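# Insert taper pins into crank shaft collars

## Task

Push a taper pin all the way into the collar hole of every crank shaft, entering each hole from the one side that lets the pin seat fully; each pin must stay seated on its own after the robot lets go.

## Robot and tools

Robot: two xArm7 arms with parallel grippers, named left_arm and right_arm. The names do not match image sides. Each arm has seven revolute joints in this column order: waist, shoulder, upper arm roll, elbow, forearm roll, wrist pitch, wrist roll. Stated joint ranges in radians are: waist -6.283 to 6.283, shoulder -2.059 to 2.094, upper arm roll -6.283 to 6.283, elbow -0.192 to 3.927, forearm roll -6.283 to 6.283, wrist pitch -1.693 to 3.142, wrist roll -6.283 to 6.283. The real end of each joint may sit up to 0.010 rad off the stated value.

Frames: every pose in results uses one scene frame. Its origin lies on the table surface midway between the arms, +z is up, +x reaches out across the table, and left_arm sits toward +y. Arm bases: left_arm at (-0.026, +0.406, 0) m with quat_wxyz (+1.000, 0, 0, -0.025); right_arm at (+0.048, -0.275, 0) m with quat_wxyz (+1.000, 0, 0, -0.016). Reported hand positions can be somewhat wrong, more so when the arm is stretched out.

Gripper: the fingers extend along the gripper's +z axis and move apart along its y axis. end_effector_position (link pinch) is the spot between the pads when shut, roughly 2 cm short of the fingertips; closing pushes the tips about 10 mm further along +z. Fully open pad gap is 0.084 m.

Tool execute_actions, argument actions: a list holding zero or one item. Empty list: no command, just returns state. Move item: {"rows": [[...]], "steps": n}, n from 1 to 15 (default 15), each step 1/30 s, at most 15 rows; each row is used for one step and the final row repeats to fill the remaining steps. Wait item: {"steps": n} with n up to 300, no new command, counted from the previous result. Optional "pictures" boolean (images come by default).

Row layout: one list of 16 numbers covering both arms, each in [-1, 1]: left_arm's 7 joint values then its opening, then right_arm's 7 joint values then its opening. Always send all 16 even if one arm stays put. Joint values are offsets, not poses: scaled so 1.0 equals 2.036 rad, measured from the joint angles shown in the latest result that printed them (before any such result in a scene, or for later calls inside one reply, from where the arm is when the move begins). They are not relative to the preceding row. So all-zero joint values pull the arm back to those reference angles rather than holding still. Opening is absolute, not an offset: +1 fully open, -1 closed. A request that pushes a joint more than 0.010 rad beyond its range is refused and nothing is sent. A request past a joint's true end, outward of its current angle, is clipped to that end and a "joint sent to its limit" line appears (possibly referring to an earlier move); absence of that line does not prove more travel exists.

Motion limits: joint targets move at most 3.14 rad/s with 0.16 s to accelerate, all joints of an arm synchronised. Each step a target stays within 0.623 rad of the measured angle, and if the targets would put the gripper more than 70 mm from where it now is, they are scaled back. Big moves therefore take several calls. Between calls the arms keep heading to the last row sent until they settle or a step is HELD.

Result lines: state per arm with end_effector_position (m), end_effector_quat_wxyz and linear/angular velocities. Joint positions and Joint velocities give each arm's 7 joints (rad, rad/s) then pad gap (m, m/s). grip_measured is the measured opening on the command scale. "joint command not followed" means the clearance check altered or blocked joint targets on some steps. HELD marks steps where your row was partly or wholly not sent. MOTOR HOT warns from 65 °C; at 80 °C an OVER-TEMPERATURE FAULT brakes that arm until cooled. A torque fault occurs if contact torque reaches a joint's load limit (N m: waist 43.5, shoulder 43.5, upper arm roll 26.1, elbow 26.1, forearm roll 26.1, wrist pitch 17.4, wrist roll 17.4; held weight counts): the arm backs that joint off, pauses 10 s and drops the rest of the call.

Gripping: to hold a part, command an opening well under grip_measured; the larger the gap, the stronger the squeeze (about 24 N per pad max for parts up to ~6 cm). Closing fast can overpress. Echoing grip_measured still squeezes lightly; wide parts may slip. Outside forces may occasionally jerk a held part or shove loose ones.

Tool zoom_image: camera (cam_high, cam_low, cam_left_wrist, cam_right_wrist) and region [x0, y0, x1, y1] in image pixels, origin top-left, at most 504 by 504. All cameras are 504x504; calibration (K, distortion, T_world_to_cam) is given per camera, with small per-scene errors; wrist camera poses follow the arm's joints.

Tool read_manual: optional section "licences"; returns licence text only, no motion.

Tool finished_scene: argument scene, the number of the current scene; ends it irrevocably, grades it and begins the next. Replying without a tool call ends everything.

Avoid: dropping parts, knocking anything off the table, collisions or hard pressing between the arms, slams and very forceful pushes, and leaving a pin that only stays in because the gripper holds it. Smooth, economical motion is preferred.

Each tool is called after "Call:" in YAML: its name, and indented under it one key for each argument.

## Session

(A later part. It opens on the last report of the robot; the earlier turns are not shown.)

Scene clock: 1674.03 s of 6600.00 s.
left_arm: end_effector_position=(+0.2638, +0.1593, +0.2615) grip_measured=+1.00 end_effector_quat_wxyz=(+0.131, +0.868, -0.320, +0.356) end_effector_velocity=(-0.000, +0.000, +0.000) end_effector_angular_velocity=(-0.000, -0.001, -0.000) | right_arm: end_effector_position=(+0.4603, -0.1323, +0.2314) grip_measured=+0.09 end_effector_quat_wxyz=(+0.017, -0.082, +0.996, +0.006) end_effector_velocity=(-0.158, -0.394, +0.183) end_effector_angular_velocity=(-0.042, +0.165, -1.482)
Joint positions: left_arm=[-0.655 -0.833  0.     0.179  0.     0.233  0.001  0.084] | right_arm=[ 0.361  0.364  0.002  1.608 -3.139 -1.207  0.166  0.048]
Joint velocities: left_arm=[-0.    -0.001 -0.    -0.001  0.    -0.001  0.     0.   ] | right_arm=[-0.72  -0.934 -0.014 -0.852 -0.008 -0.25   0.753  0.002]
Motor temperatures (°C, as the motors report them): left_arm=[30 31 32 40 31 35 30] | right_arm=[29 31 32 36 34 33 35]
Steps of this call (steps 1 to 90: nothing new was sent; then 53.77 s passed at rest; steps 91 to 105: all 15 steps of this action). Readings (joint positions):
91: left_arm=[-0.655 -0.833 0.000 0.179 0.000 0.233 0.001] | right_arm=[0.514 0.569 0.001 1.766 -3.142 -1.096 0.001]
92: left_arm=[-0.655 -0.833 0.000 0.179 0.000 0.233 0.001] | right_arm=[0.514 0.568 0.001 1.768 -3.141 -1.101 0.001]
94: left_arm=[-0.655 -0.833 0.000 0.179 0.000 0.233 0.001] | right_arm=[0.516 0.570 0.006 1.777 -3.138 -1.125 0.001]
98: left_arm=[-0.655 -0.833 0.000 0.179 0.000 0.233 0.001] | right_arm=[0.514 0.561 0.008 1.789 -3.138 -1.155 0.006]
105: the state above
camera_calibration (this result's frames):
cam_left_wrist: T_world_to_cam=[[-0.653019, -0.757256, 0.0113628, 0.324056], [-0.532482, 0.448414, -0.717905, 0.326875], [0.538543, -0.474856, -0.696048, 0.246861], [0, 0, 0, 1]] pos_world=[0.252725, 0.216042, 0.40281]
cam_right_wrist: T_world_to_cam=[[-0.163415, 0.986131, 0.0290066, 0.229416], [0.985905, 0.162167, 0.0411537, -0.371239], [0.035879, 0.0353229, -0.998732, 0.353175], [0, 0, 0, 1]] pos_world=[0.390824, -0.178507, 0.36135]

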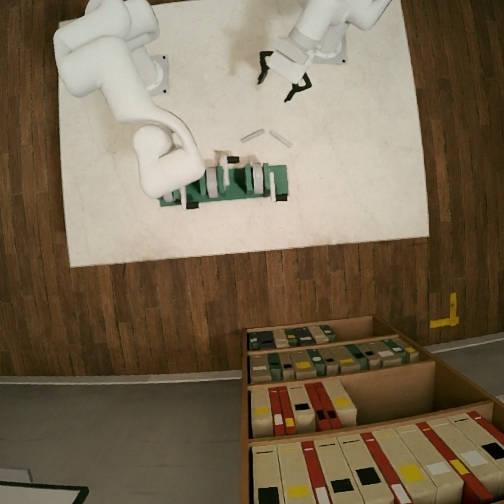

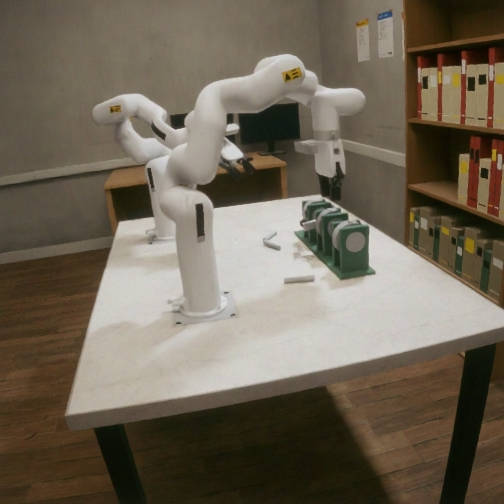

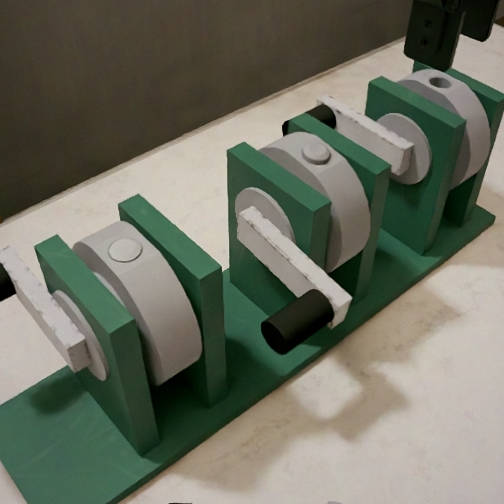

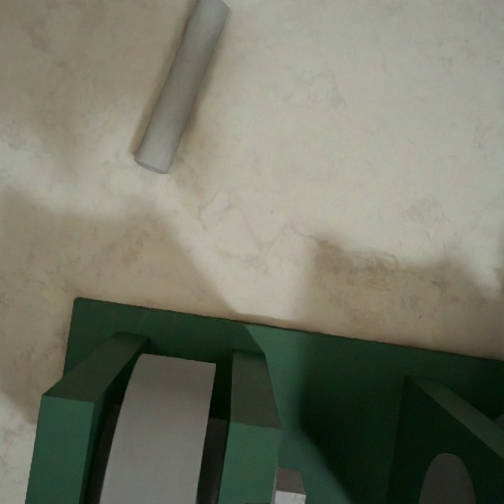

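Call:
execute_actions:
  actions:
    - {"steps":15}

Scene clock: 1684.43 s of 6600.00 s.
left_arm: end_effector_position=(+0.2638, +0.1593, +0.2615) grip_measured=+1.00 end_effector_quat_wxyz=(+0.131, +0.868, -0.320, +0.356) end_effector_velocity=(+0.000, -0.000, +0.000) end_effector_angular_velocity=(-0.000, +0.000, +0.001) | right_arm: end_effector_position=(+0.4166, -0.2089, +0.2654) grip_measured=+0.09 end_effector_quat_wxyz=(+0.000, +0.075, +0.997, +0.000) end_effector_velocity=(+0.000, +0.001, +0.000) end_effector_angular_velocity=(+0.001, -0.001, +0.000)
Joint positions: left_arm=[-0.655 -0.833  0.     0.179  0.     0.233  0.001  0.084] | right_arm=[ 0.209  0.166 -0.     1.427 -3.141 -1.261  0.327  0.048]
Joint velocities: left_arm=[ 0.     0.     0.     0.001  0.     0.    -0.001  0.   ] | right_arm=[ 0.001 -0.     0.001  0.001  0.001  0.     0.001 -0.   ]
Motor temperatures (°C, as the motors report them): left_arm=[30 31 32 40 31 35 30] | right_arm=[29 31 31 37 33 32 35]
Steps of this call (steps 1 to 30: the robot went on to your last target; steps 31 to 90: nothing new was sent; then 7.40 s passed at rest). Readings (joint positions):
1: left_arm=[-0.655 -0.833 0.000 0.179 0.000 0.233 0.001] | right_arm=[0.337 0.333 0.002 1.579 -3.140 -1.216 0.192]
2: left_arm=[-0.655 -0.833 0.000 0.179 0.000 0.233 0.001] | right_arm=[0.312 0.301 0.001 1.550 -3.140 -1.224 0.217]
4: left_arm=[-0.655 -0.833 0.000 0.179 0.000 0.233 0.001] | right_arm=[0.264 0.238 -0.000 1.494 -3.141 -1.241 0.268]
8: left_arm=[-0.655 -0.833 0.000 0.179 0.000 0.233 0.001] | right_arm=[0.219 0.178 -0.002 1.442 -3.141 -1.257 0.315]
90: the state above
All arms were judged still, so your last target was given up. Only a new action makes them travel on or press farther. Fingers that are still opening or closing keep moving.
camera_calibration (this result's frames):
cam_left_wrist: T_world_to_cam=[[-0.653019, -0.757256, 0.0113628, 0.324056], [-0.532482, 0.448414, -0.717905, 0.326875], [0.538543, -0.474856, -0.696048, 0.246861], [0, 0, 0, 1]] pos_world=[0.252725, 0.216042, 0.40281]
cam_right_wrist: T_world_to_cam=[[0.151341, 0.988271, 0.0204083, 0.168439], [0.98844, -0.151493, 0.00610345, -0.374371], [0.00912356, 0.0192486, -0.999773, 0.399455], [0, 0, 0, 1]] pos_world=[0.340907, -0.230867, 0.398212]

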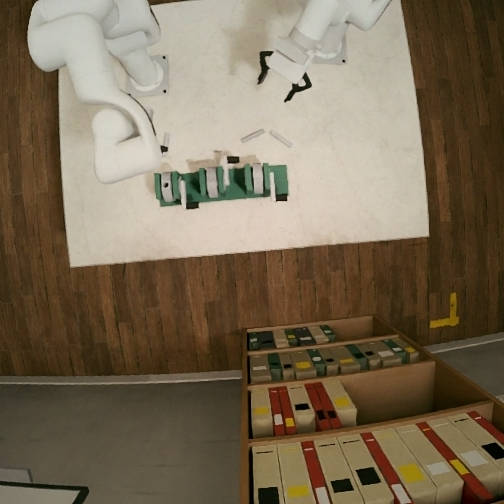

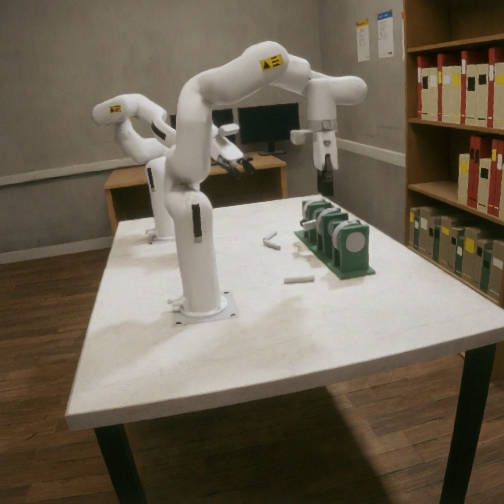

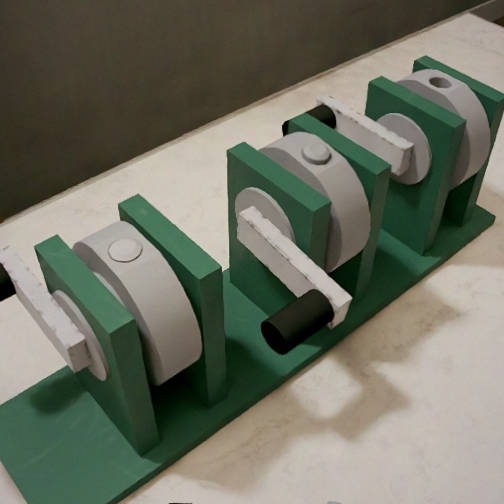

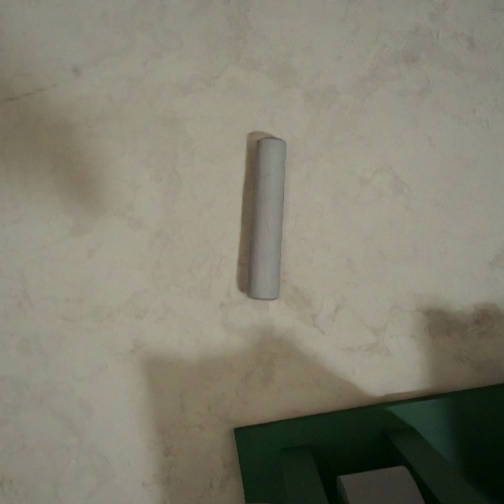

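Call:
zoom_image:
  camera: "cam_right_wrist"
  region: [170, 120, 370, 320]

Region (170, 120, 370, 320) of cam_right_wrist's 504x504 image, scaled by 2.520, with more detail than that image has.

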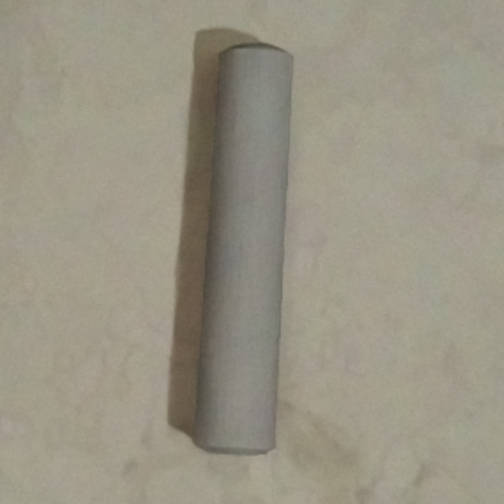

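Call:
execute_actions:
  actions:
    - {"rows":[[0,0,0,0,0,0,0,1,0.0193,0.009,0,-0.2698,0,0.2788,0.0455,0.1]],"steps":15}

Call:
execute_actions:
  actions:
    - {"steps":12}

Scene clock: 1706.17 s of 6600.00 s.
left_arm: end_effector_position=(+0.2638, +0.1593, +0.2615) grip_measured=+1.00 end_effector_quat_wxyz=(+0.131, +0.868, -0.320, +0.356) end_effector_velocity=(+0.000, -0.000, +0.001) end_effector_angular_velocity=(-0.001, -0.003, -0.001) | right_arm: end_effector_position=(+0.3614, -0.2074, +0.0995) grip_measured=+0.09 end_effector_quat_wxyz=(-0.002, +0.098, +0.995, -0.000) end_effector_velocity=(-0.187, -0.018, -0.266) end_effector_angular_velocity=(-0.017, +0.085, -0.070)
Joint positions: left_arm=[-0.655 -0.833  0.     0.179  0.     0.233  0.001  0.084] | right_arm=[ 0.243  0.183 -0.     0.943 -3.141 -0.764  0.409  0.048]
Joint velocities: left_arm=[-0.    -0.     0.     0.001  0.    -0.001  0.002 -0.   ] | right_arm=[ 0.061  0.048  0.005 -0.869  0.001  0.831  0.135 -0.   ]
Motor temperatures (°C, as the motors report them): left_arm=[30 31 32 40 31 35 30] | right_arm=[29 31 31 38 33 32 35]
Steps of this call (steps 1 to 90: nothing new was sent; then 18.23 s passed at rest; steps 91 to 105: all 15 steps of this action). Readings (joint positions):
91: left_arm=[-0.655 -0.833 0.000 0.179 0.000 0.233 0.001] | right_arm=[0.209 0.166 -0.000 1.427 -3.141 -1.260 0.328]
92: left_arm=[-0.655 -0.833 0.000 0.179 0.000 0.233 0.001] | right_arm=[0.209 0.165 -0.000 1.422 -3.141 -1.254 0.329]
94: left_arm=[-0.655 -0.833 0.000 0.179 0.000 0.233 0.001] | right_arm=[0.212 0.164 -0.001 1.378 -3.141 -1.205 0.337]
98: left_arm=[-0.655 -0.833 0.000 0.179 0.000 0.233 0.001] | right_arm=[0.224 0.173 -0.000 1.216 -3.141 -1.043 0.363]
105: the state above
camera_calibration (this result's frames):
cam_left_wrist: T_world_to_cam=[[-0.653019, -0.757256, 0.0113628, 0.324056], [-0.532482, 0.448414, -0.717905, 0.326875], [0.538543, -0.474856, -0.696048, 0.246861], [0, 0, 0, 1]] pos_world=[0.252725, 0.216042, 0.40281]
cam_right_wrist: T_world_to_cam=[[0.197082, 0.980208, 0.018758, 0.1607], [0.98037, -0.197155, 0.00212131, -0.324723], [0.00577756, 0.0179717, -0.999822, 0.235], [0, 0, 0, 1]] pos_world=[0.28532, -0.225764, 0.232633]

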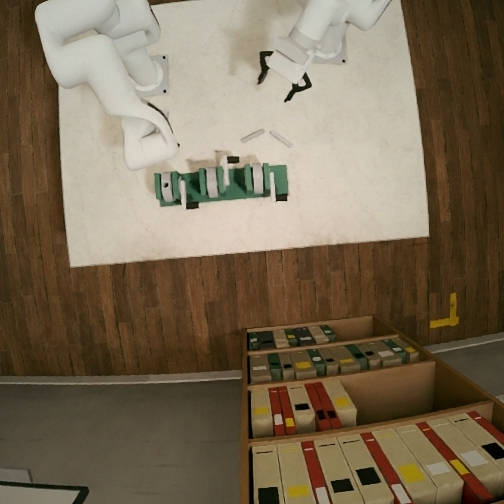

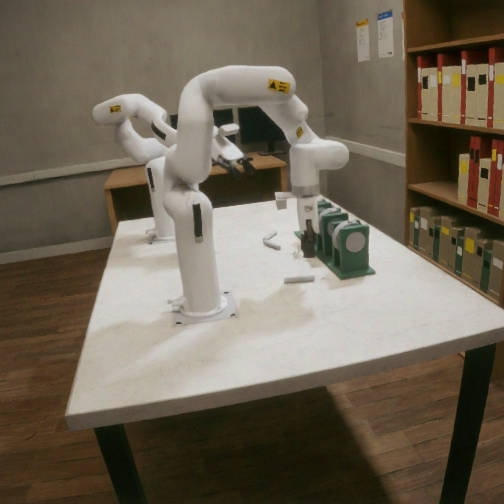

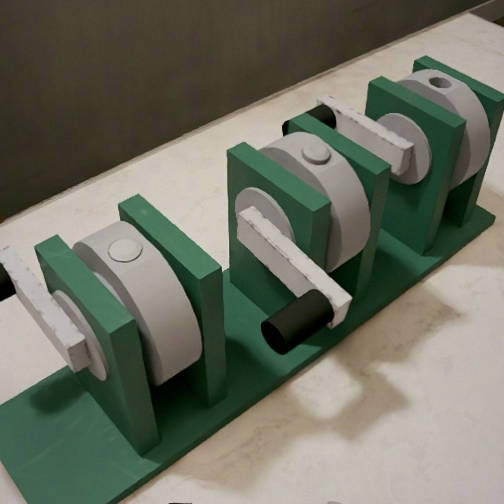

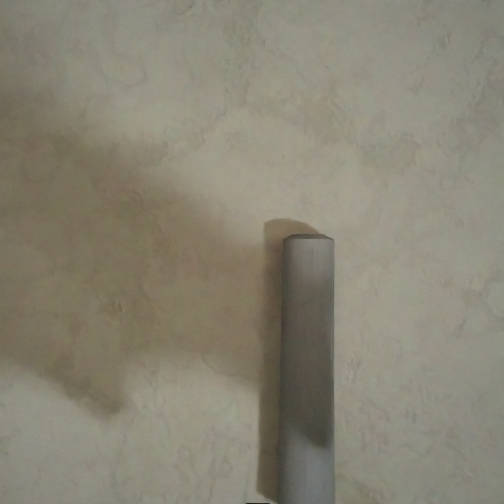

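Scene clock: 1706.57 s of 6600.00 s.
left_arm: end_effector_position=(+0.2638, +0.1593, +0.2615) grip_measured=+1.00 end_effector_quat_wxyz=(+0.131, +0.868, -0.320, +0.356) end_effector_velocity=(+0.000, -0.000, +0.000) end_effector_angular_velocity=(-0.000, -0.000, -0.000) | right_arm: end_effector_position=(+0.3499, -0.2086, +0.0809) grip_measured=+0.09 end_effector_quat_wxyz=(+0.001, +0.102, +0.995, +0.000) end_effector_velocity=(-0.005, +0.000, -0.004) end_effector_angular_velocity=(-0.002, +0.010, +0.002)
Joint positions: left_arm=[-0.655 -0.833  0.     0.179  0.     0.233  0.001  0.084] | right_arm=[ 0.248  0.183 -0.     0.88  -3.141 -0.694  0.42   0.048]
Joint velocities: left_arm=[-0.     0.    -0.     0.001 -0.001  0.001  0.     0.   ] | right_arm=[ 0.002  0.004  0.002 -0.014  0.     0.008  0.002 -0.   ]
Motor temperatures (°C, as the motors report them): left_arm=[30 31 32 40 31 35 30] | right_arm=[29 31 31 38 33 32 35]
Steps of this call (steps 1 to 12: the robot went on to your last target). Readings (joint positions):
1: left_arm=[-0.655 -0.833 0.000 0.179 0.000 0.233 0.001] | right_arm=[0.245 0.184 -0.000 0.919 -3.141 -0.741 0.412]
2: left_arm=[-0.655 -0.833 0.000 0.179 0.000 0.233 0.001] | right_arm=[0.246 0.185 -0.000 0.905 -3.141 -0.726 0.415]
4: left_arm=[-0.655 -0.833 0.000 0.179 0.000 0.233 0.001] | right_arm=[0.247 0.184 -0.000 0.892 -3.141 -0.709 0.418]
8: left_arm=[-0.655 -0.833 0.000 0.179 0.000 0.233 0.001] | right_arm=[0.248 0.183 -0.000 0.883 -3.141 -0.697 0.420]
12: the state above
camera_calibration (this result's frames):
cam_left_wrist: T_world_to_cam=[[-0.653019, -0.757256, 0.0113628, 0.324056], [-0.532482, 0.448414, -0.717905, 0.326875], [0.538543, -0.474856, -0.696048, 0.246861], [0, 0, 0, 1]] pos_world=[0.252725, 0.216042, 0.40281]
cam_right_wrist: T_world_to_cam=[[0.203918, 0.978764, 0.0209448, 0.16157], [0.97892, -0.204109, 0.007375, -0.315038], [0.0114934, 0.0189994, -0.999753, 0.21465], [0, 0, 0, 1]] pos_world=[0.272983, -0.226519, 0.213537]

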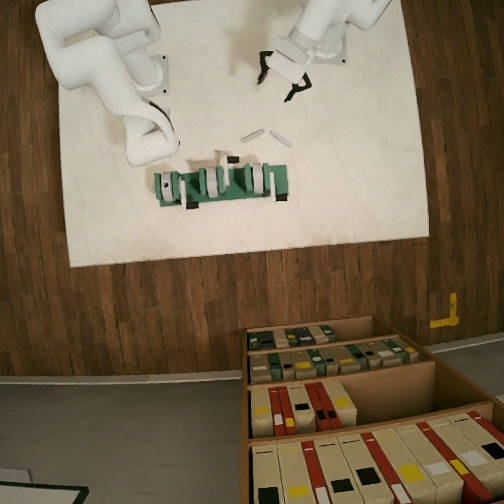

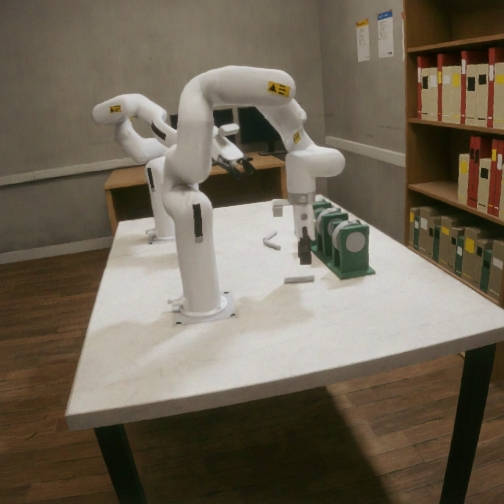

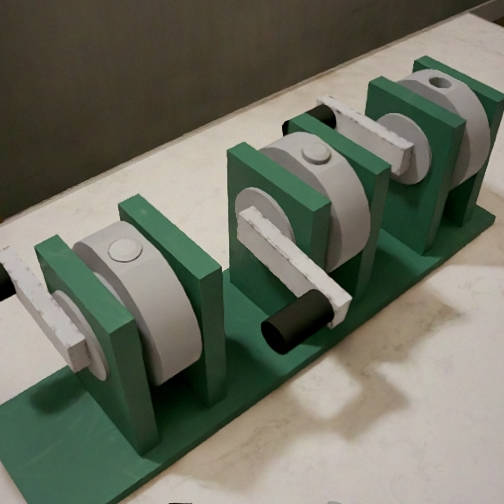

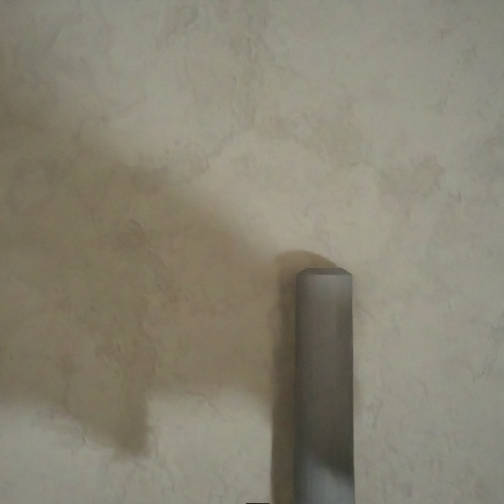

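Call:
execute_actions:
  actions:
    - {"rows":[[0,0,0,0,0,0,0,1,-0.0131,0,0,0,0,0,-0.0131,0.1],[0,0,0,0,0,0,0,1,-0.0131,0,0,0,0,0,-0.0131,0.1],[0,0,0,0,0,0,0,1,-0.0131,0,0,0,0,0,-0.0131,0.1],[0,0,0,0,0,0,0,1,-0.0131,0.03,0,-0.004,0,0.034,-0.0131,0.1],[0,0,0,0,0,0,0,1,-0.0131,0.03,0,-0.004,0,0.034,-0.0131,0.1],[0,0,0,0,0,0,0,1,-0.0131,0.03,0,-0.004,0,0.034,-0.0131,0.1],[0,0,0,0,0,0,0,1,-0.0131,0.03,0,-0.004,0,0.034,-0.0131,0.1],[0,0,0,0,0,0,0,1,-0.0131,0.0642,0,-0.0089,0,0.0731,-0.0131,0.1]],"steps":15}

Call:
execute_actions:
  actions:
    - {"steps":10}

Scene clock: 1733.37 s of 6600.00 s.
left_arm: end_effector_position=(+0.2638, +0.1593, +0.2615) grip_measured=+1.00 end_effector_quat_wxyz=(+0.131, +0.868, -0.320, +0.356) end_effector_velocity=(-0.000, +0.000, +0.000) end_effector_angular_velocity=(-0.002, +0.001, +0.002) | right_arm: end_effector_position=(+0.3512, -0.2166, +0.0283) grip_measured=+0.09 end_effector_quat_wxyz=(-0.001, +0.102, +0.995, -0.000) end_effector_velocity=(+0.016, +0.001, -0.027) end_effector_angular_velocity=(+0.008, -0.049, -0.003)
Joint positions: left_arm=[-0.655 -0.833  0.     0.179  0.     0.233  0.001  0.084] | right_arm=[ 0.221  0.308 -0.     0.861 -3.141 -0.555  0.393  0.048]
Joint velocities: left_arm=[-0.    -0.001 -0.    -0.    -0.001  0.    -0.002  0.   ] | right_arm=[-0.004  0.068 -0.003  0.011 -0.001  0.106 -0.003  0.   ]
Motor temperatures (°C, as the motors report them): left_arm=[30 31 32 40 31 36 30] | right_arm=[29 31 31 37 33 31 35]
Steps of this call (steps 1 to 30: the robot went on to your last target; steps 31 to 90: nothing new was sent; then 23.30 s passed at rest; steps 91 to 105: all 15 steps of this action). Readings (joint positions):
91: left_arm=[-0.655 -0.833 0.000 0.179 0.000 0.233 0.001] | right_arm=[0.247 0.184 -0.000 0.878 -3.141 -0.693 0.419]
92: left_arm=[-0.655 -0.833 0.000 0.179 0.000 0.233 0.001] | right_arm=[0.243 0.184 0.001 0.878 -3.141 -0.694 0.414]
94: left_arm=[-0.655 -0.833 0.000 0.179 0.000 0.233 0.001] | right_arm=[0.230 0.184 -0.001 0.879 -3.141 -0.693 0.403]
98: left_arm=[-0.655 -0.833 0.000 0.179 0.000 0.233 0.001] | right_arm=[0.223 0.227 -0.001 0.873 -3.141 -0.646 0.395]
105: the state above
camera_calibration (this result's frames):
cam_left_wrist: T_world_to_cam=[[-0.653019, -0.757256, 0.0113628, 0.324056], [-0.532482, 0.448414, -0.717905, 0.326875], [0.538543, -0.474856, -0.696048, 0.246861], [0, 0, 0, 1]] pos_world=[0.252725, 0.216042, 0.40281]
cam_right_wrist: T_world_to_cam=[[0.203732, 0.978833, 0.0194706, 0.170357], [0.978995, -0.203845, 0.00399109, -0.317403], [0.0078756, 0.0182485, -0.999802, 0.163339], [0, 0, 0, 1]] pos_world=[0.274742, -0.234432, 0.161257]

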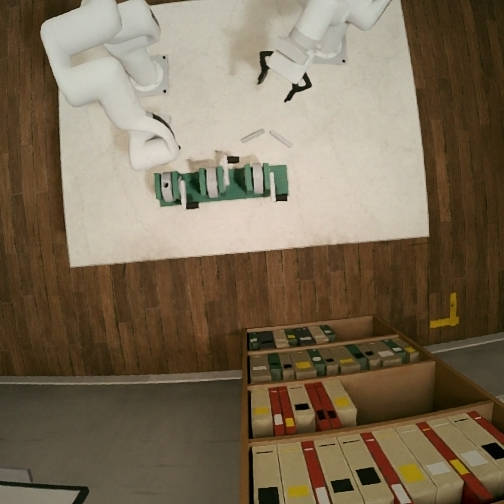

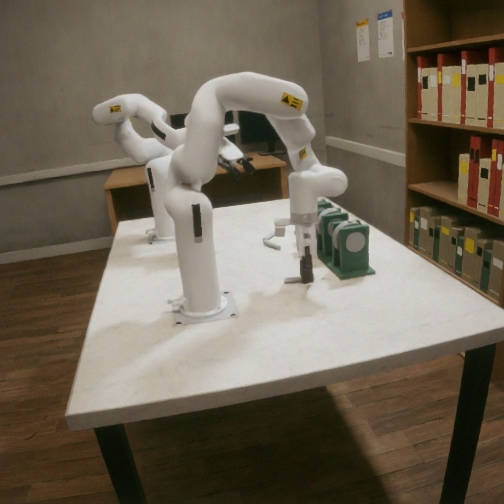

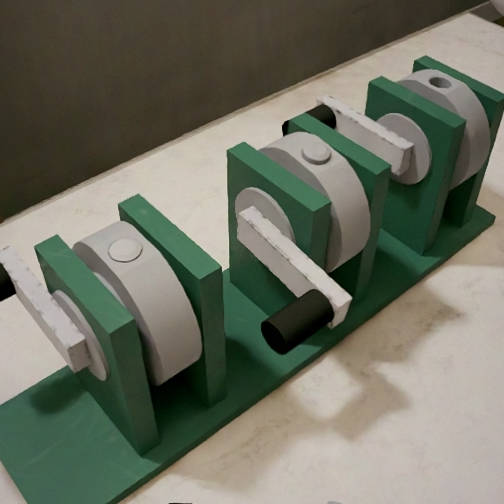

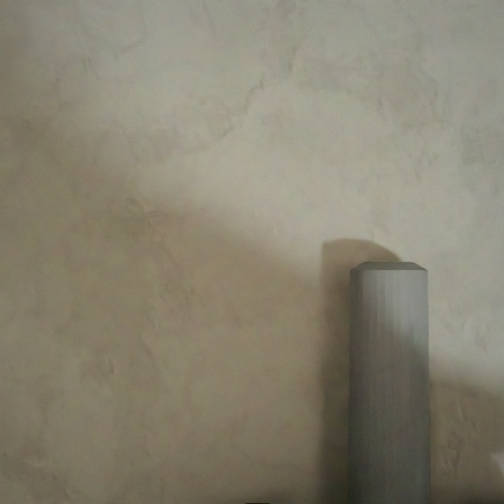

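Scene clock: 1733.70 s of 6600.00 s.
left_arm: end_effector_position=(+0.2638, +0.1593, +0.2615) grip_measured=+1.00 end_effector_quat_wxyz=(+0.131, +0.868, -0.320, +0.356) end_effector_velocity=(-0.000, +0.000, -0.001) end_effector_angular_velocity=(+0.000, +0.001, +0.001) | right_arm: end_effector_position=(+0.3524, -0.2165, +0.0260) grip_measured=+0.09 end_effector_quat_wxyz=(+0.001, +0.102, +0.995, +0.000) end_effector_velocity=(-0.001, +0.000, -0.002) end_effector_angular_velocity=(-0.000, +0.004, -0.001)
Joint positions: left_arm=[-0.655 -0.833  0.     0.179  0.     0.233  0.001  0.084] | right_arm=[ 0.221  0.313 -0.     0.862 -3.141 -0.546  0.393  0.048]
Joint velocities: left_arm=[-0.    -0.    -0.    -0.003  0.    -0.001 -0.001  0.   ] | right_arm=[-0.001  0.004  0.002 -0.002  0.     0.002  0.001 -0.   ]
Motor temperatures (°C, as the motors report them): left_arm=[30 31 32 40 31 36 30] | right_arm=[29 31 31 37 33 31 35]
Steps of this call (steps 1 to 10: the robot went on to your last target). Readings (joint positions):
1: left_arm=[-0.655 -0.833 0.000 0.179 0.000 0.233 0.001] | right_arm=[0.221 0.310 -0.000 0.862 -3.141 -0.552 0.393]
2: left_arm=[-0.655 -0.833 0.000 0.179 0.000 0.233 0.001] | right_arm=[0.221 0.311 -0.000 0.862 -3.141 -0.550 0.393]
4: left_arm=[-0.655 -0.833 0.000 0.179 0.000 0.233 0.001] | right_arm=[0.221 0.312 -0.000 0.862 -3.141 -0.548 0.393]
8: left_arm=[-0.655 -0.833 0.000 0.179 0.000 0.233 0.001] | right_arm=[0.221 0.313 -0.000 0.862 -3.141 -0.546 0.393]
10: the state above
camera_calibration (this result's frames):
cam_left_wrist: T_world_to_cam=[[-0.653019, -0.757256, 0.0113627, 0.324056], [-0.532482, 0.448414, -0.717905, 0.326875], [0.538543, -0.474856, -0.696048, 0.246861], [0, 0, 0, 1]] pos_world=[0.252725, 0.216042, 0.40281]
cam_right_wrist: T_world_to_cam=[[0.203895, 0.978767, 0.0210177, 0.169941], [0.978919, -0.204096, 0.00789117, -0.318751], [0.0120132, 0.0189656, -0.999748, 0.159753], [0, 0, 0, 1]] pos_world=[0.275462, -0.234419, 0.158657]

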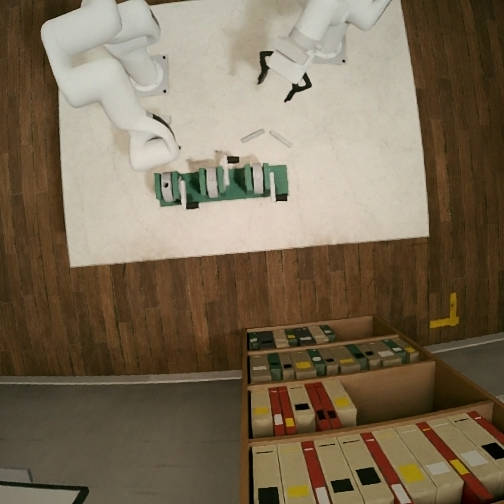

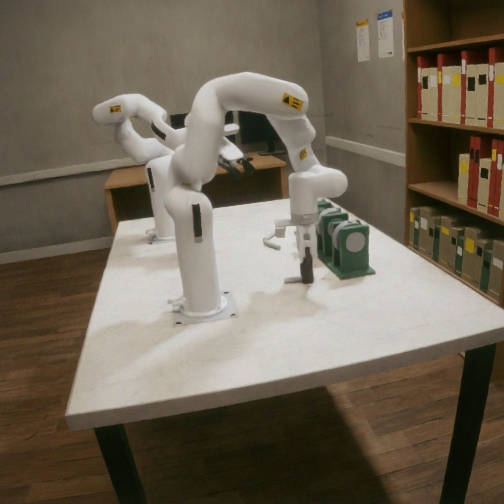

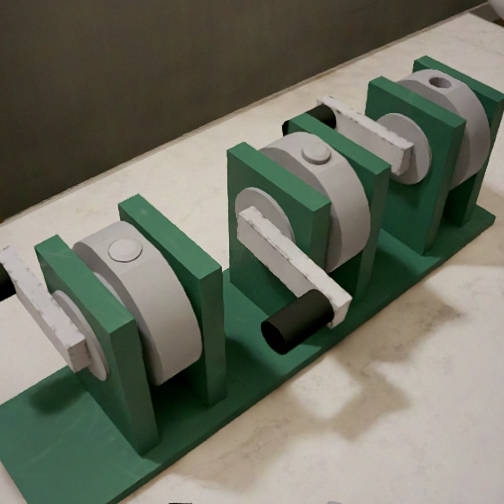

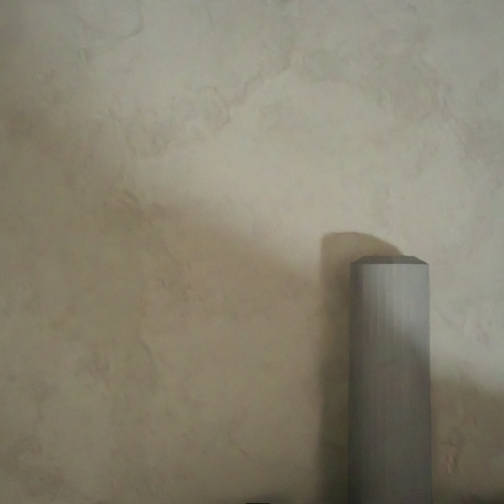

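Call:
execute_actions:
  actions:
    - {"rows":[[0,0,0,0,0,0,0,1,0,0,0,0,0,0,0,-0.1],[0,0,0,0,0,0,0,1,0,0,0,0,0,0,0,-0.2],[0,0,0,0,0,0,0,1,0,0,0,0,0,0,0,-0.3],[0,0,0,0,0,0,0,1,0,0,0,0,0,0,0,-0.4],[0,0,0,0,0,0,0,1,0,0,0,0,0,0,0,-0.5],[0,0,0,0,0,0,0,1,0,0,0,0,0,0,0,-0.55],[0,0,0,0,0,0,0,1,0,0,0,0,0,0,0,-0.6],[0,0,0,0,0,0,0,1,0,0,0,0,0,0,0,-0.65],[0,0,0,0,0,0,0,1,0,0,0,0,0,0,0,-0.7],[0,0,0,0,0,0,0,1,0,0,0,0,0,0,0,-0.8],[0,0,0,0,0,0,0,1,0,0,0,0,0,0,0,-0.9],[0,0,0,0,0,0,0,1,0,0,0,0,0,0,0,-1]],"steps":15}
  pictures: false

Scene clock: 1741.97 s of 6600.00 s.
left_arm: end_effector_position=(+0.2638, +0.1593, +0.2615) grip_measured=+1.00 end_effector_quat_wxyz=(+0.131, +0.868, -0.320, +0.356) end_effector_velocity=(+0.000, -0.000, +0.000) end_effector_angular_velocity=(+0.001, +0.001, -0.000) | right_arm: end_effector_position=(+0.3524, -0.2165, +0.0260) grip_measured=-0.61 end_effector_quat_wxyz=(+0.001, +0.102, +0.995, +0.000) end_effector_velocity=(-0.000, +0.000, -0.000) end_effector_angular_velocity=(+0.000, +0.000, +0.003)
Joint positions: left_arm=[-0.655 -0.833  0.     0.179  0.     0.233  0.001  0.084] | right_arm=[ 0.221  0.313 -0.     0.862 -3.141 -0.546  0.393  0.017]
Joint velocities: left_arm=[ 0.     0.001 -0.     0.001  0.     0.002  0.     0.   ] | right_arm=[-0.    -0.     0.001 -0.001 -0.001  0.001 -0.001 -0.   ]
Motor temperatures (°C, as the motors report them): left_arm=[30 31 32 40 31 36 30] | right_arm=[29 31 31 37 33 31 35]
Steps of this call (steps 1 to 15: the robot went on to your last target; steps 16 to 90: nothing new was sent; then 4.77 s passed at rest; steps 91 to 105: all 15 steps of this action). Readings (joint positions):
91: left_arm=[-0.655 -0.833 0.000 0.179 0.000 0.233 0.001] | right_arm=[0.221 0.314 -0.000 0.862 -3.141 -0.546 0.393]
92: left_arm=[-0.655 -0.833 0.000 0.179 0.000 0.233 0.001] | right_arm=[0.221 0.314 -0.000 0.862 -3.141 -0.546 0.393]
94: left_arm=[-0.655 -0.833 0.000 0.179 0.000 0.233 0.001] | right_arm=[0.221 0.314 -0.000 0.862 -3.141 -0.546 0.393]
98: left_arm=[-0.655 -0.833 0.000 0.179 0.000 0.233 0.001] | right_arm=[0.221 0.313 -0.000 0.862 -3.141 -0.546 0.393]
105: the state above

Call:
execute_actions:
  actions:
    - {"rows":[[0,0,0,0,0,0,0,1,0,-0.02,0,0.06,0,-0.08,0,-1],[0,0,0,0,0,0,0,1,0,-0.02,0,0.06,0,-0.08,0,-1],[0,0,0,0,0,0,0,1,0,-0.02,0,0.06,0,-0.08,0,-1],[0,0,0,0,0,0,0,1,0,-0.0722,0,0.2775,0,-0.3512,-0.1925,-1]],"steps":15}
  pictures: false

Call:
execute_actions:
  actions:
    - {"steps":20}
  pictures: false

Scene clock: 1748.83 s of 6600.00 s.
left_arm: end_effector_position=(+0.2638, +0.1593, +0.2615) grip_measured=+1.00 end_effector_quat_wxyz=(+0.131, +0.868, -0.320, +0.356) end_effector_velocity=(+0.000, -0.000, +0.001) end_effector_angular_velocity=(-0.001, -0.003, -0.001) | right_arm: end_effector_position=(+0.4143, -0.2046, +0.1863) grip_measured=-0.61 end_effector_quat_wxyz=(+0.002, -0.025, +1.000, +0.000) end_effector_velocity=(+0.052, +0.010, +0.430) end_effector_angular_velocity=(-0.007, +0.021, +0.767)
Joint positions: left_arm=[-0.655 -0.833  0.     0.179  0.     0.233  0.001  0.084] | right_arm=[ 0.221  0.21  -0.     1.255 -3.141 -1.041  0.139  0.017]
Joint velocities: left_arm=[-0.    -0.001  0.     0.     0.    -0.001  0.001  0.   ] | right_arm=[ 0.001 -0.242 -0.     0.955  0.001 -1.22  -0.767  0.   ]
Motor temperatures (°C, as the motors report them): left_arm=[30 31 32 40 31 36 30] | right_arm=[29 31 31 37 33 31 35]
Steps of this call (steps 1 to 15: the robot went on to your last target; steps 16 to 90: nothing new was sent; then 3.37 s passed at rest; steps 91 to 105: all 15 steps of this action). Readings (joint positions):
91: left_arm=[-0.655 -0.833 0.000 0.179 0.000 0.233 0.001] | right_arm=[0.221 0.313 -0.000 0.862 -3.141 -0.547 0.393]
92: left_arm=[-0.655 -0.833 0.000 0.179 0.000 0.233 0.001] | right_arm=[0.221 0.313 -0.000 0.866 -3.141 -0.553 0.393]
94: left_arm=[-0.655 -0.833 0.000 0.179 0.000 0.233 0.001] | right_arm=[0.221 0.304 -0.000 0.897 -3.141 -0.600 0.393]
98: left_arm=[-0.655 -0.833 0.000 0.179 0.000 0.233 0.001] | right_arm=[0.221 0.268 -0.000 1.027 -3.141 -0.751 0.322]
105: the state above

Scene clock: 1749.50 s of 6600.00 s.
left_arm: end_effector_position=(+0.2638, +0.1593, +0.2615) grip_measured=+1.00 end_effector_quat_wxyz=(+0.131, +0.868, -0.320, +0.356) end_effector_velocity=(+0.000, -0.000, -0.000) end_effector_angular_velocity=(+0.001, -0.000, -0.001) | right_arm: end_effector_position=(+0.4156, -0.2044, +0.2646) grip_measured=-0.61 end_effector_quat_wxyz=(-0.001, -0.094, +0.996, +0.000) end_effector_velocity=(+0.000, +0.001, +0.002) end_effector_angular_velocity=(+0.000, -0.004, +0.005)
Joint positions: left_arm=[-0.655 -0.833  0.     0.179  0.     0.233  0.001  0.084] | right_arm=[ 0.221  0.167 -0.     1.426 -3.141 -1.261  0.002  0.017]
Joint velocities: left_arm=[ 0.     0.001  0.     0.     0.    -0.     0.001  0.   ] | right_arm=[ 0.001 -0.002  0.003  0.004 -0.001 -0.003 -0.001 -0.   ]
Motor temperatures (°C, as the motors report them): left_arm=[30 31 32 40 31 36 30] | right_arm=[29 31 31 37 33 31 35]
Steps of this call (steps 1 to 20: the robot went on to your last target). Readings (joint positions):
1: left_arm=[-0.655 -0.833 0.000 0.179 0.000 0.233 0.001] | right_arm=[0.221 0.202 -0.000 1.287 -3.141 -1.082 0.114]
2: left_arm=[-0.655 -0.833 0.000 0.179 0.000 0.233 0.001] | right_arm=[0.221 0.194 -0.000 1.319 -3.141 -1.123 0.088]
4: left_arm=[-0.655 -0.833 0.000 0.179 0.000 0.233 0.001] | right_arm=[0.221 0.178 -0.000 1.376 -3.141 -1.193 0.044]
8: left_arm=[-0.655 -0.833 0.000 0.179 0.000 0.233 0.001] | right_arm=[0.221 0.168 -0.000 1.416 -3.141 -1.246 0.011]
20: the state above

Call:
execute_actions:
  actions:
    - {"rows":[[0,0,0,0,0,0,0,1,0,-0.2972,0,-0.4774,0,0.9528,0,-1]],"steps":15}
  pictures: false

Call:
execute_actions:
  actions:
    - {"steps":25}

Scene clock: 1752.83 s of 6600.00 s.
left_arm: end_effector_position=(+0.2638, +0.1593, +0.2615) grip_measured=+1.00 end_effector_quat_wxyz=(+0.131, +0.868, -0.320, +0.356) end_effector_velocity=(+0.000, -0.000, -0.000) end_effector_angular_velocity=(+0.000, +0.000, +0.000) | right_arm: end_effector_position=(+0.4049, -0.2064, +0.1820) grip_measured=-0.61 end_effector_quat_wxyz=(+0.312, -0.089, +0.945, +0.030) end_effector_velocity=(+0.236, +0.046, -0.133) end_effector_angular_velocity=(+0.379, -1.982, +0.001)
Joint positions: left_arm=[-0.655 -0.833  0.     0.179  0.     0.233  0.001  0.084] | right_arm=[ 0.221 -0.351 -0.     0.616 -3.141 -0.329  0.002  0.017]
Joint velocities: left_arm=[-0.     0.001  0.     0.     0.    -0.    -0.     0.   ] | right_arm=[-0.    -0.49   0.002 -1.37   0.001  2.898 -0.001 -0.   ]
Motor temperatures (°C, as the motors report them): left_arm=[30 31 32 40 31 36 30] | right_arm=[29 31 31 37 33 31 35]
Steps of this call (steps 1 to 15: the robot went on to your last target; steps 16 to 85: nothing new was sent; steps 86 to 100: all 15 steps of this action). Readings (joint positions):
86: left_arm=[-0.655 -0.833 0.000 0.179 0.000 0.233 0.001] | right_arm=[0.221 0.166 -0.000 1.426 -3.141 -1.260 0.001]
87: left_arm=[-0.655 -0.833 0.000 0.179 0.000 0.233 0.001] | right_arm=[0.221 0.161 -0.000 1.420 -3.141 -1.253 0.001]
89: left_arm=[-0.655 -0.833 0.000 0.179 0.000 0.233 0.001] | right_arm=[0.221 0.116 -0.000 1.370 -3.141 -1.202 0.001]
93: left_arm=[-0.655 -0.833 0.000 0.179 0.000 0.233 0.001] | right_arm=[0.221 -0.138 -0.000 1.090 -3.141 -0.920 0.001]
100: the state above

Scene clock: 1753.67 s of 6600.00 s.
left_arm: end_effector_position=(+0.2638, +0.1593, +0.2615) grip_measured=+1.00 end_effector_quat_wxyz=(+0.131, +0.868, -0.320, +0.356) end_effector_velocity=(+0.000, -0.000, +0.001) end_effector_angular_velocity=(-0.001, -0.001, -0.000) | right_arm: end_effector_position=(+0.5296, -0.1826, +0.3238) grip_measured=-0.61 end_effector_quat_wxyz=(+0.704, -0.066, +0.704, +0.067) end_effector_velocity=(+0.001, +0.001, +0.002) end_effector_angular_velocity=(+0.001, -0.010, +0.001)
Joint positions: left_arm=[-0.655 -0.833  0.     0.179  0.     0.233  0.001  0.084] | right_arm=[ 0.221 -0.438 -0.     0.454 -3.141  0.678  0.002  0.017]
Joint velocities: left_arm=[ 0.     0.     0.     0.002 -0.     0.     0.001 -0.   ] | right_arm=[-0.001 -0.     0.002 -0.     0.     0.01  -0.001 -0.   ]
Motor temperatures (°C, as the motors report them): left_arm=[30 31 32 40 31 36 30] | right_arm=[29 31 31 38 33 31 35]
Steps of this call (steps 1 to 25: the robot went on to your last target). Readings (joint positions):
1: left_arm=[-0.655 -0.833 0.000 0.179 0.000 0.233 0.001] | right_arm=[0.221 -0.367 -0.000 0.575 -3.141 -0.231 0.002]
2: left_arm=[-0.655 -0.833 0.000 0.179 0.000 0.233 0.001] | right_arm=[0.221 -0.383 -0.000 0.544 -3.141 -0.133 0.002]
4: left_arm=[-0.655 -0.833 0.000 0.179 0.000 0.233 0.001] | right_arm=[0.221 -0.403 -0.000 0.511 -3.141 0.039 0.002]
8: left_arm=[-0.655 -0.833 0.000 0.179 0.000 0.233 0.001] | right_arm=[0.221 -0.419 -0.000 0.489 -3.141 0.321 0.002]
25: the state above
camera_calibration (this result's frames):
cam_left_wrist: T_world_to_cam=[[-0.65302, -0.757256, 0.0113626, 0.324056], [-0.532482, 0.448414, -0.717905, 0.326874], [0.538542, -0.474856, -0.696049, 0.246861], [0, 0, 0, 1]] pos_world=[0.252724, 0.216042, 0.40281]
cam_right_wrist: T_world_to_cam=[[-0.207766, 0.978173, 0.00330505, 0.318014], [-0.00400992, -0.00423045, 0.999983, -0.251783], [0.97817, 0.207749, 0.00480134, -0.347774], [0, 0, 0, 1]] pos_world=[0.405245, -0.239889, 0.252397]

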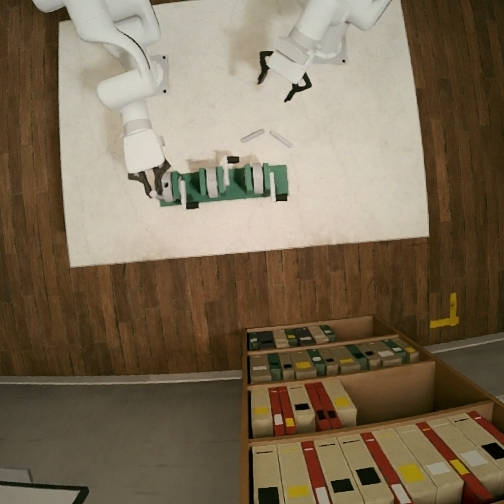

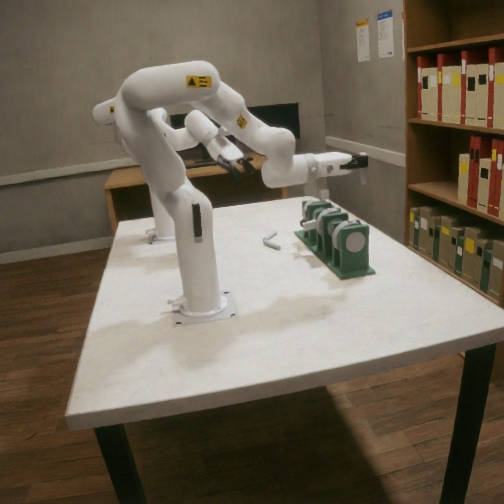

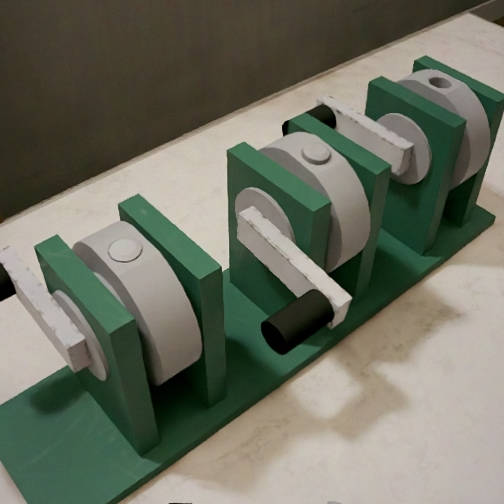

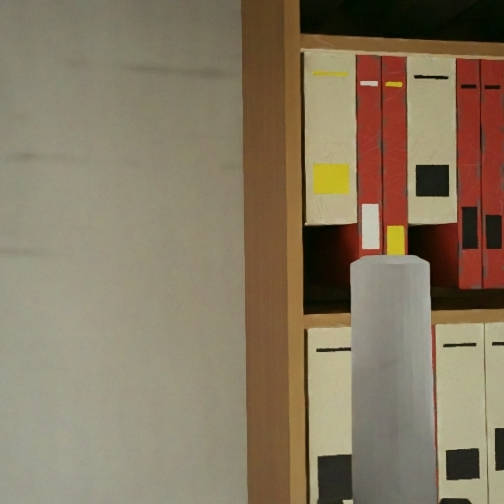

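Call:
execute_actions:
  actions:
    - {"rows":[[0,0,0,0,0,0,0,1,0,0.0048,0,-0.1206,0,0.1258,0,-1]],"steps":15}
  pictures: false

Call:
execute_actions:
  actions:
    - {"steps":10}

Scene clock: 1764.90 s of 6600.00 s.
left_arm: end_effector_position=(+0.2638, +0.1593, +0.2615) grip_measured=+1.00 end_effector_quat_wxyz=(+0.131, +0.868, -0.320, +0.356) end_effector_velocity=(+0.000, -0.000, +0.001) end_effector_angular_velocity=(-0.001, -0.002, -0.001) | right_arm: end_effector_position=(+0.4855, -0.1910, +0.2524) grip_measured=-0.61 end_effector_quat_wxyz=(+0.705, -0.066, +0.703, +0.068) end_effector_velocity=(-0.008, -0.002, -0.010) end_effector_angular_velocity=(+0.001, -0.004, -0.000)
Joint positions: left_arm=[-0.655 -0.833  0.     0.179  0.     0.233  0.001  0.084] | right_arm=[ 0.221 -0.429 -0.     0.215 -3.141  0.93   0.002  0.017]
Joint velocities: left_arm=[ 0.    -0.001 -0.     0.001 -0.     0.     0.001 -0.   ] | right_arm=[ 0.001  0.001 -0.001 -0.039 -0.     0.044  0.     0.   ]
Motor temperatures (°C, as the motors report them): left_arm=[30 31 32 40 31 36 30] | right_arm=[29 31 31 39 33 31 35]
Steps of this call (steps 1 to 30: the robot went on to your last target; steps 31 to 90: nothing new was sent; then 7.73 s passed at rest; steps 91 to 105: all 15 steps of this action). Readings (joint positions):
91: left_arm=[-0.655 -0.833 0.000 0.179 0.000 0.233 0.001] | right_arm=[0.221 -0.438 -0.000 0.454 -3.141 0.680 0.002]
92: left_arm=[-0.655 -0.833 0.000 0.179 0.000 0.233 0.001] | right_arm=[0.221 -0.438 -0.000 0.450 -3.141 0.687 0.002]
94: left_arm=[-0.655 -0.833 0.000 0.179 0.000 0.233 0.001] | right_arm=[0.221 -0.438 -0.000 0.408 -3.141 0.738 0.002]
98: left_arm=[-0.655 -0.833 0.000 0.179 0.000 0.233 0.001] | right_arm=[0.221 -0.429 -0.000 0.255 -3.141 0.876 0.002]
105: the state above

Scene clock: 1765.23 s of 6600.00 s.
left_arm: end_effector_position=(+0.2638, +0.1593, +0.2615) grip_measured=+1.00 end_effector_quat_wxyz=(+0.131, +0.868, -0.320, +0.356) end_effector_velocity=(+0.000, -0.000, -0.000) end_effector_angular_velocity=(+0.001, +0.002, +0.001) | right_arm: end_effector_position=(+0.4842, -0.1913, +0.2504) grip_measured=-0.61 end_effector_quat_wxyz=(+0.704, -0.066, +0.704, +0.067) end_effector_velocity=(-0.001, -0.001, -0.002) end_effector_angular_velocity=(+0.002, +0.004, -0.001)
Joint positions: left_arm=[-0.655 -0.833  0.     0.179  0.     0.233  0.001  0.084] | right_arm=[ 0.221 -0.428 -0.     0.209 -3.141  0.934  0.002  0.017]
Joint velocities: left_arm=[-0.     0.002 -0.     0.001 -0.001  0.002 -0.001 -0.   ] | right_arm=[-0.001  0.001 -0.001 -0.003 -0.001  0.001  0.002 -0.   ]
Motor temperatures (°C, as the motors report them): left_arm=[30 31 32 40 31 36 30] | right_arm=[29 31 31 39 33 31 35]
Steps of this call (steps 1 to 10: the robot went on to your last target). Readings (joint positions):
1: left_arm=[-0.655 -0.833 0.000 0.179 0.000 0.233 0.001] | right_arm=[0.221 -0.429 -0.000 0.213 -3.141 0.931 0.002]
2: left_arm=[-0.655 -0.833 0.000 0.179 0.000 0.233 0.001] | right_arm=[0.221 -0.429 -0.000 0.212 -3.141 0.932 0.002]
4: left_arm=[-0.655 -0.833 0.000 0.179 0.000 0.233 0.001] | right_arm=[0.221 -0.428 -0.000 0.211 -3.141 0.933 0.002]
8: left_arm=[-0.655 -0.833 0.000 0.179 0.000 0.233 0.001] | right_arm=[0.221 -0.428 -0.000 0.210 -3.141 0.934 0.002]
10: the state above
camera_calibration (this result's frames):
cam_left_wrist: T_world_to_cam=[[-0.65302, -0.757256, 0.0113626, 0.324056], [-0.532482, 0.448414, -0.717905, 0.326874], [0.538542, -0.474856, -0.696049, 0.246861], [0, 0, 0, 1]] pos_world=[0.252724, 0.216042, 0.40281]
cam_right_wrist: T_world_to_cam=[[-0.207737, 0.978179, 0.00323798, 0.317338], [-0.00528133, -0.00443173, 0.999976, -0.178024], [0.978171, 0.207715, 0.00608672, -0.301505], [0, 0, 0, 1]] pos_world=[0.359905, -0.248575, 0.178827]

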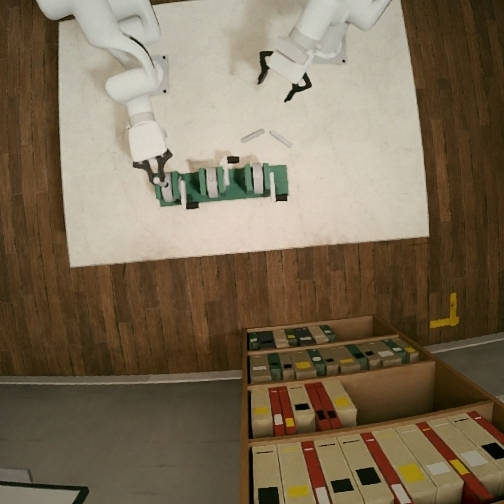

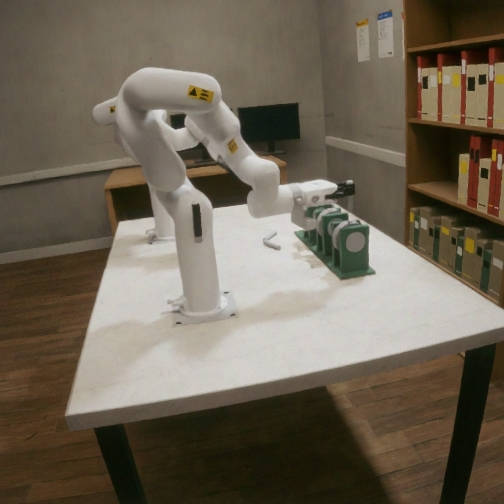

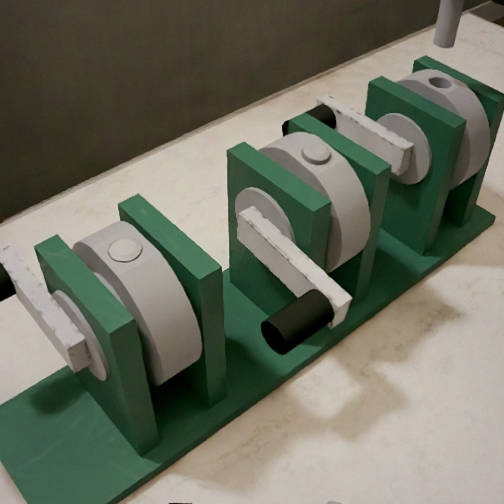

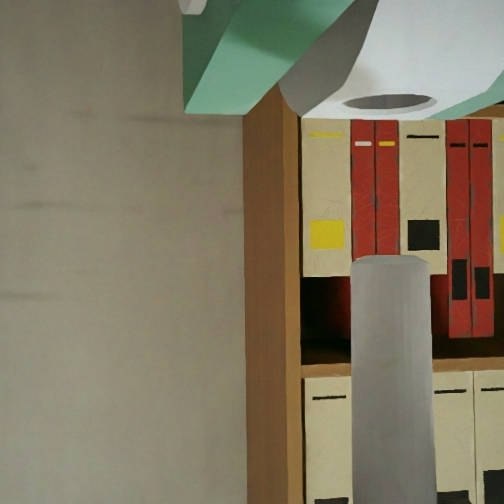

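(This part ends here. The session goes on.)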